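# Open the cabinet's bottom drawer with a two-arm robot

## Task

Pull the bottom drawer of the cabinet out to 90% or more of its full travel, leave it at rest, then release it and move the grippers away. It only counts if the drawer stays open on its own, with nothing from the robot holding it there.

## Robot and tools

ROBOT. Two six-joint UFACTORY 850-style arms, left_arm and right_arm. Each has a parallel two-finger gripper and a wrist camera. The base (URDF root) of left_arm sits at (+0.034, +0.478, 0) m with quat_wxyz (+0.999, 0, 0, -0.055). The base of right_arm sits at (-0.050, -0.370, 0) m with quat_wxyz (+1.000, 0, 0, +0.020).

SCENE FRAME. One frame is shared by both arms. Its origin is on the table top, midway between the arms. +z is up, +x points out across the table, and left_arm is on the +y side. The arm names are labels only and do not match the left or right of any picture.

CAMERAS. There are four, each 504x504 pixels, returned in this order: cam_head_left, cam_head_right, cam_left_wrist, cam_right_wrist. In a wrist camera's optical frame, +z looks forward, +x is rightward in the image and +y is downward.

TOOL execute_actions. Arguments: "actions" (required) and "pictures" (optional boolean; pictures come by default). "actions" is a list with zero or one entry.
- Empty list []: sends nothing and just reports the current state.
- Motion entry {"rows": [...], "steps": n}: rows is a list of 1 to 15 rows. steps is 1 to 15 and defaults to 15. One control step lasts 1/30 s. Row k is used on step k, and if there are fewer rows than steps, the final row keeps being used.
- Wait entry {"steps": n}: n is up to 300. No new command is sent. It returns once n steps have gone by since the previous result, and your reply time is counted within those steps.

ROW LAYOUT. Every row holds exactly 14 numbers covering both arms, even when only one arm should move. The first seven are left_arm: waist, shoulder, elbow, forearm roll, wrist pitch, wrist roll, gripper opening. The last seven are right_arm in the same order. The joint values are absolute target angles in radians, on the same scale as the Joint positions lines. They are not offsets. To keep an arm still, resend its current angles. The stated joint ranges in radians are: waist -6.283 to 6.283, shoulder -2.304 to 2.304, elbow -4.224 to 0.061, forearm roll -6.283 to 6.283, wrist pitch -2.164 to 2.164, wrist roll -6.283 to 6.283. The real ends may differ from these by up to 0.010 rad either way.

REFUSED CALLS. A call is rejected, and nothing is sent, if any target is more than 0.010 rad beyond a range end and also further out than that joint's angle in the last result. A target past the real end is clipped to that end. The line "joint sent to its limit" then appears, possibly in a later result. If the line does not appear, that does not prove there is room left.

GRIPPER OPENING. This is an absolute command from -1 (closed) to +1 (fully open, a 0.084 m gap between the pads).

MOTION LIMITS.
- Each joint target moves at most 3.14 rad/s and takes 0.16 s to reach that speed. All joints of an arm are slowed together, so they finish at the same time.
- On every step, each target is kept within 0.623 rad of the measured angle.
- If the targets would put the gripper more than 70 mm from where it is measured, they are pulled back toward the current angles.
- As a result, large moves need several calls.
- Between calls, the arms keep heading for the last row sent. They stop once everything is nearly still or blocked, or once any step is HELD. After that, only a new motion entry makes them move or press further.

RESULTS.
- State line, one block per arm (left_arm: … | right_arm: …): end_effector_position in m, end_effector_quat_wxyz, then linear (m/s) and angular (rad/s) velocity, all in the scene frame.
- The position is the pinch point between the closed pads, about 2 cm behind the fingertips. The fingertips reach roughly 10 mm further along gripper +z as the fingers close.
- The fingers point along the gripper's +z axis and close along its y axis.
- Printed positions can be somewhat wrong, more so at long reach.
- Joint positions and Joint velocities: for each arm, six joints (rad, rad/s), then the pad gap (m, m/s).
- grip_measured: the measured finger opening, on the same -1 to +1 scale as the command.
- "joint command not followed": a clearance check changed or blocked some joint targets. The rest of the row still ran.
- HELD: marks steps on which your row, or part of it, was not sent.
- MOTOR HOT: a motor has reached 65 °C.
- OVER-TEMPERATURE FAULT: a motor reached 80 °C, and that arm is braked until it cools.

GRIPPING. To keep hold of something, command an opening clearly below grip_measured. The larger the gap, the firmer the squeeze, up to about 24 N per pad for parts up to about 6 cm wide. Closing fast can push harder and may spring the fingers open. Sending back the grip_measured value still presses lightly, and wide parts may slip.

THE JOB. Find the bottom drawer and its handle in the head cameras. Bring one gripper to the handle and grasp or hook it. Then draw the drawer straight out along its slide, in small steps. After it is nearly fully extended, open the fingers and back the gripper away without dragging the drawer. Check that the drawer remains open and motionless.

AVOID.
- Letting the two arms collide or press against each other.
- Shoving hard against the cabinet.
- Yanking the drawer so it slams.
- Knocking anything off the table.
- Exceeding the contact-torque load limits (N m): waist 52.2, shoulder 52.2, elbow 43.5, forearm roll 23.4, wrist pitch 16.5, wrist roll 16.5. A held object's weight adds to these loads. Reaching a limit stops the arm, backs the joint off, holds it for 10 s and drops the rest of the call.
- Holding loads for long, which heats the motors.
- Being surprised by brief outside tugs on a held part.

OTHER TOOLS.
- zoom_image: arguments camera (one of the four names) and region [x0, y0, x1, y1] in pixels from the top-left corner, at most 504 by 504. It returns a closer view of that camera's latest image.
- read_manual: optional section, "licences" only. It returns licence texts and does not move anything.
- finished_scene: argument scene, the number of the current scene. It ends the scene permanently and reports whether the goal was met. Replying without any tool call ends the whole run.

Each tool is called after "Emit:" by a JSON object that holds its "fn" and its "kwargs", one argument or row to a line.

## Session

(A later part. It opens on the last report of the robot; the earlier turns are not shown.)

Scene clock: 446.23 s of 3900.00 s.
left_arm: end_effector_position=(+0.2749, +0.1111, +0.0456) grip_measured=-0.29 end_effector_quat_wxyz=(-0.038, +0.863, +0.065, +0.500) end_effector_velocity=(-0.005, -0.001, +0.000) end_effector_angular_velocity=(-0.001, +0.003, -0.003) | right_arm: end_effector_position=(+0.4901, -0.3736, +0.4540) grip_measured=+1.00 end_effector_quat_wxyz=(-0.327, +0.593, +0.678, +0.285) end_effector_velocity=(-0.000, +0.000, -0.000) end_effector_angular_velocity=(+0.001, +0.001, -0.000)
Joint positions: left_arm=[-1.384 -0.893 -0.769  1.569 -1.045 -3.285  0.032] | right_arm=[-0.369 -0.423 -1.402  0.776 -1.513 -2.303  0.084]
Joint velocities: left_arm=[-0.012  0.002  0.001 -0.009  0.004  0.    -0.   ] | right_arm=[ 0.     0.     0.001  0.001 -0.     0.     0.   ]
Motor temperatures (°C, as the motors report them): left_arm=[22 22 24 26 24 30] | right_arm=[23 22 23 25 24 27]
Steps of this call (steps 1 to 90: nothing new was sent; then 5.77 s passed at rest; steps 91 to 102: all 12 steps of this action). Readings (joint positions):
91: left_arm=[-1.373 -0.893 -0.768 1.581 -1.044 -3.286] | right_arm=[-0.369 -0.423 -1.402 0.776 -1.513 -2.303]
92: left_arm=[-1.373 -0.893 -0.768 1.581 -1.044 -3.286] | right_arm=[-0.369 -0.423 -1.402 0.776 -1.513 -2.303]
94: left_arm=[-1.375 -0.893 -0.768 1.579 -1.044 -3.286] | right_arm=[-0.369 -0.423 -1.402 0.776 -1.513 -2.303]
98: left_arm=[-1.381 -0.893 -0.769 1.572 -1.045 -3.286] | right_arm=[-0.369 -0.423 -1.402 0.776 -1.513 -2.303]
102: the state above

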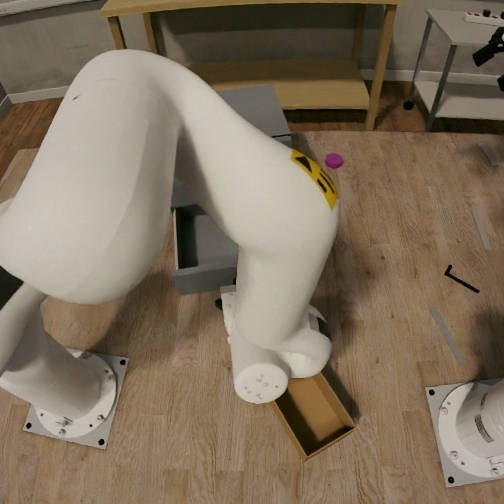

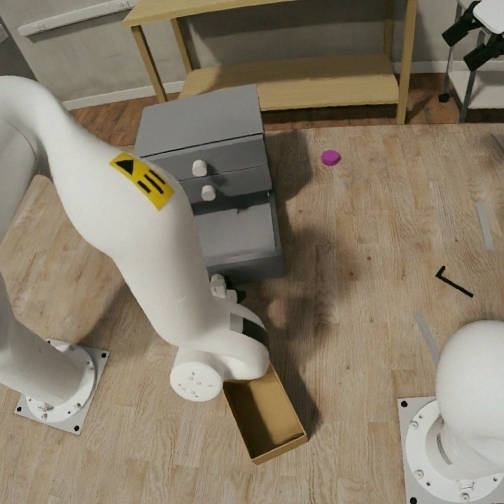

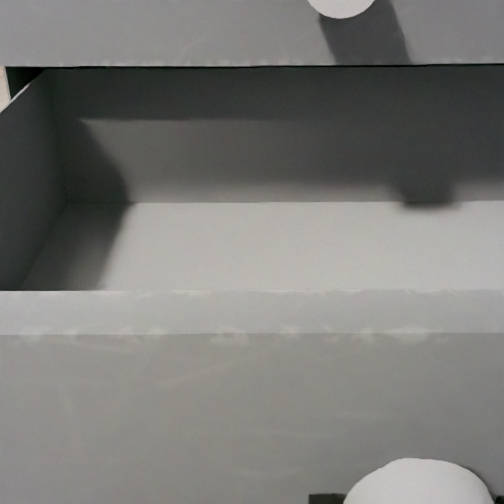

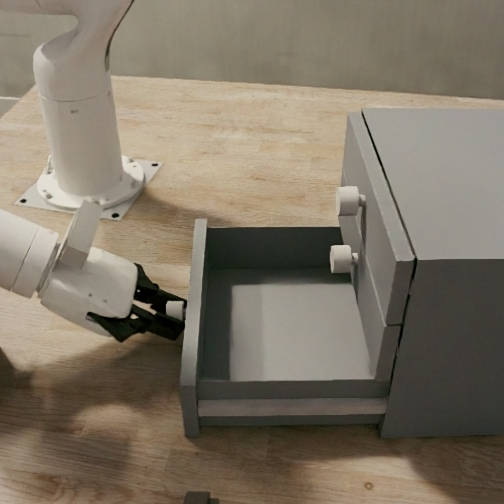

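Emit:
{"fn": "execute_actions", "kwargs": {
  "actions": [
    {"rows": [[-1.3814,-0.8929,-0.7684,1.5726,-1.043,-3.2856,-0.6,-0.369,-0.423,-1.402,0.776,-1.513,-2.303,1],[-1.3814,-0.8929,-0.7684,1.5726,-1.043,-3.2856,-0.4,-0.369,-0.423,-1.402,0.776,-1.513,-2.303,1],[-1.3814,-0.8929,-0.7684,1.5726,-1.043,-3.2856,-0.3,-0.369,-0.423,-1.402,0.776,-1.513,-2.303,1],[-1.3814,-0.8929,-0.7684,1.5726,-1.043,-3.2856,-0.24,-0.369,-0.423,-1.402,0.776,-1.513,-2.303,1],[-1.3814,-0.8929,-0.7684,1.5726,-1.043,-3.2856,-0.1,-0.369,-0.423,-1.402,0.776,-1.513,-2.303,1],[-1.3814,-0.8929,-0.7684,1.5726,-1.043,-3.2856,0.1,-0.369,-0.423,-1.402,0.776,-1.513,-2.303,1],[-1.3814,-0.8929,-0.7684,1.5726,-1.043,-3.2856,0.4,-0.369,-0.423,-1.402,0.776,-1.513,-2.303,1],[-1.3814,-0.8929,-0.7684,1.5726,-1.043,-3.2856,0.7,-0.369,-0.423,-1.402,0.776,-1.513,-2.303,1]], "steps": 9}
  ],
  "pictures": false
}}

Emit:
{"fn": "execute_actions", "kwargs": {
  "actions": [
    {"rows": [[-1.6329,-0.3711,-0.5723,1.149,-1.1206,-2.9296,1,-0.369,-0.423,-1.402,0.776,-1.513,-2.303,1]], "steps": 15}
  ],
  "pictures": false
}}

Emit:
{"fn": "execute_actions", "kwargs": {
  "actions": [
    {"steps": 10}
  ]
}}

Scene clock: 463.57 s of 3900.00 s.
left_arm: end_effector_position=(+0.2742, +0.1120, +0.0436) grip_measured=+0.32 end_effector_quat_wxyz=(-0.038, +0.865, +0.065, +0.496) end_effector_velocity=(+0.007, -0.004, +0.006) end_effector_angular_velocity=(-0.008, -0.023, +0.001) | right_arm: end_effector_position=(+0.4901, -0.3736, +0.4540) grip_measured=+1.00 end_effector_quat_wxyz=(-0.327, +0.593, +0.678, +0.285) end_effector_velocity=(+0.000, -0.000, +0.000) end_effector_angular_velocity=(-0.001, -0.000, +0.000)
Joint positions: left_arm=[-1.383 -0.893 -0.767  1.572 -1.037 -3.286  0.058] | right_arm=[-0.369 -0.423 -1.402  0.776 -1.513 -2.303  0.084]
Joint velocities: left_arm=[ 0.009  0.002 -0.007  0.005 -0.024 -0.     0.183] | right_arm=[-0.     0.    -0.001 -0.001  0.     0.    -0.   ]
Motor temperatures (°C, as the motors report them): left_arm=[22 22 23 26 24 30] | right_arm=[23 22 23 25 24 27]
Steps of this call (steps 1 to 15: the robot went on to your last target; steps 16 to 90: nothing new was sent; then 14.03 s passed at rest; steps 91 to 99: all 9 steps of this action). Readings (joint positions):
91: left_arm=[-1.385 -0.893 -0.769 1.569 -1.043 -3.285] | right_arm=[-0.369 -0.423 -1.402 0.776 -1.513 -2.303]
92: left_arm=[-1.385 -0.893 -0.769 1.569 -1.043 -3.285] | right_arm=[-0.369 -0.423 -1.402 0.776 -1.513 -2.303]
94: left_arm=[-1.384 -0.893 -0.768 1.571 -1.042 -3.286] | right_arm=[-0.369 -0.423 -1.402 0.776 -1.513 -2.303]
98: left_arm=[-1.383 -0.893 -0.767 1.572 -1.037 -3.286] | right_arm=[-0.369 -0.423 -1.402 0.776 -1.513 -2.303]
99: the state above

Scene clock: 464.07 s of 3900.00 s.
left_arm: end_effector_position=(+0.2009, +0.1255, +0.1872) grip_measured=+1.00 end_effector_quat_wxyz=(-0.035, +0.859, +0.066, +0.506) end_effector_velocity=(-0.190, +0.120, +0.294) end_effector_angular_velocity=(+0.006, +0.113, +0.017) | right_arm: end_effector_position=(+0.4901, -0.3736, +0.4540) grip_measured=+1.00 end_effector_quat_wxyz=(-0.327, +0.593, +0.678, +0.285) end_effector_velocity=(-0.000, +0.000, -0.001) end_effector_angular_velocity=(+0.001, +0.002, +0.000)
Joint positions: left_arm=[-1.578 -0.486 -0.616  1.242 -1.102 -3.008  0.084] | right_arm=[-0.369 -0.423 -1.402  0.776 -1.513 -2.303  0.084]
Joint velocities: left_arm=[-0.489  1.024  0.382 -0.828 -0.161  0.691  0.   ] | right_arm=[-0.     0.     0.002  0.    -0.     0.     0.   ]
Motor temperatures (°C, as the motors report them): left_arm=[22 22 23 26 24 30] | right_arm=[23 22 23 25 24 27]
Steps of this call (steps 1 to 15: all 15 steps of this action). Readings (joint positions):
1: left_arm=[-1.383 -0.893 -0.767 1.572 -1.038 -3.285] | right_arm=[-0.369 -0.423 -1.402 0.776 -1.513 -2.303]
2: left_arm=[-1.384 -0.891 -0.766 1.569 -1.039 -3.283] | right_arm=[-0.369 -0.423 -1.402 0.776 -1.513 -2.303]
4: left_arm=[-1.402 -0.855 -0.751 1.539 -1.045 -3.256] | right_arm=[-0.369 -0.423 -1.402 0.776 -1.513 -2.303]
8: left_arm=[-1.466 -0.722 -0.704 1.433 -1.066 -3.168] | right_arm=[-0.369 -0.423 -1.402 0.776 -1.513 -2.303]
15: the state above

Scene clock: 464.40 s of 3900.00 s.
left_arm: end_effector_position=(+0.1805, +0.1412, +0.2167) grip_measured=+1.00 end_effector_quat_wxyz=(-0.038, +0.863, +0.065, +0.499) end_effector_velocity=(-0.006, +0.004, +0.008) end_effector_angular_velocity=(-0.001, +0.007, -0.001) | right_arm: end_effector_position=(+0.4901, -0.3736, +0.4540) grip_measured=+1.00 end_effector_quat_wxyz=(-0.327, +0.593, +0.678, +0.285) end_effector_velocity=(-0.000, +0.000, -0.001) end_effector_angular_velocity=(+0.000, +0.001, +0.000)
Joint positions: left_arm=[-1.631 -0.375 -0.573  1.152 -1.12  -2.932  0.084] | right_arm=[-0.369 -0.423 -1.402  0.776 -1.513 -2.303  0.084]
Joint velocities: left_arm=[-0.016  0.033  0.011 -0.026 -0.005  0.022 -0.   ] | right_arm=[-0.    -0.     0.001 -0.     0.    -0.001  0.   ]
Motor temperatures (°C, as the motors report them): left_arm=[22 22 23 26 24 30] | right_arm=[23 22 23 25 24 27]
Steps of this call (steps 1 to 10: the robot went on to your last target). Readings (joint positions):
1: left_arm=[-1.593 -0.454 -0.604 1.216 -1.108 -2.986] | right_arm=[-0.369 -0.423 -1.402 0.776 -1.513 -2.303]
2: left_arm=[-1.606 -0.427 -0.594 1.195 -1.112 -2.969] | right_arm=[-0.369 -0.423 -1.402 0.776 -1.513 -2.303]
4: left_arm=[-1.621 -0.397 -0.582 1.170 -1.117 -2.948] | right_arm=[-0.369 -0.423 -1.402 0.776 -1.513 -2.303]
8: left_arm=[-1.630 -0.378 -0.574 1.154 -1.119 -2.934] | right_arm=[-0.369 -0.423 -1.402 0.776 -1.513 -2.303]
10: the state above

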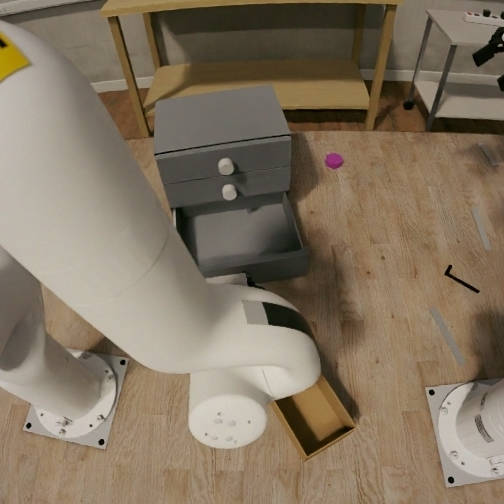

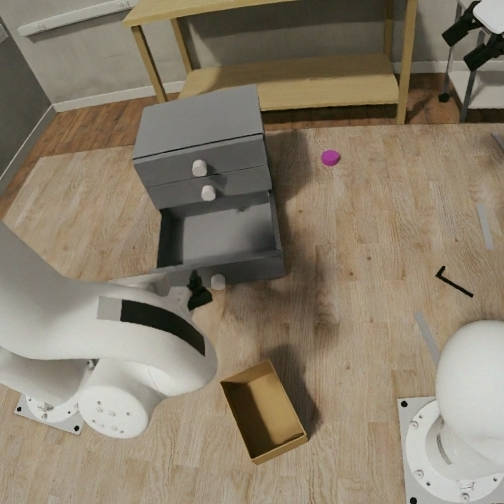

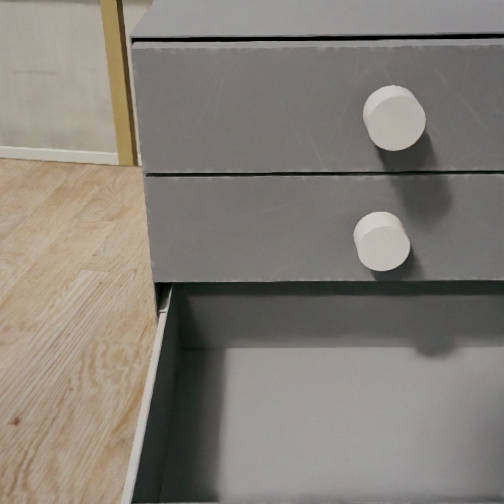

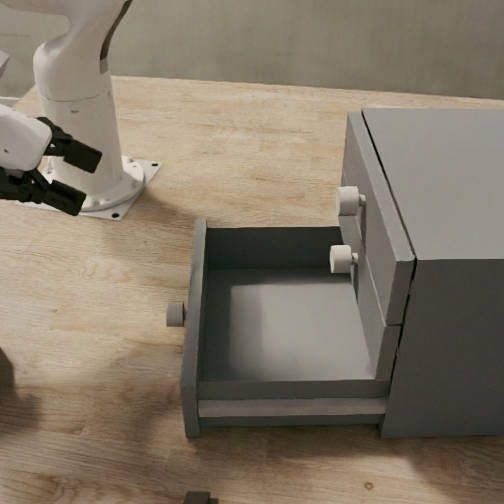

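The drawer is fully open, has stayed put, and the gripper is clear of it.

Emit:
{"fn": "finished_scene", "kwargs": {
  "scene": 1
}}

The scene is finished: the task was done.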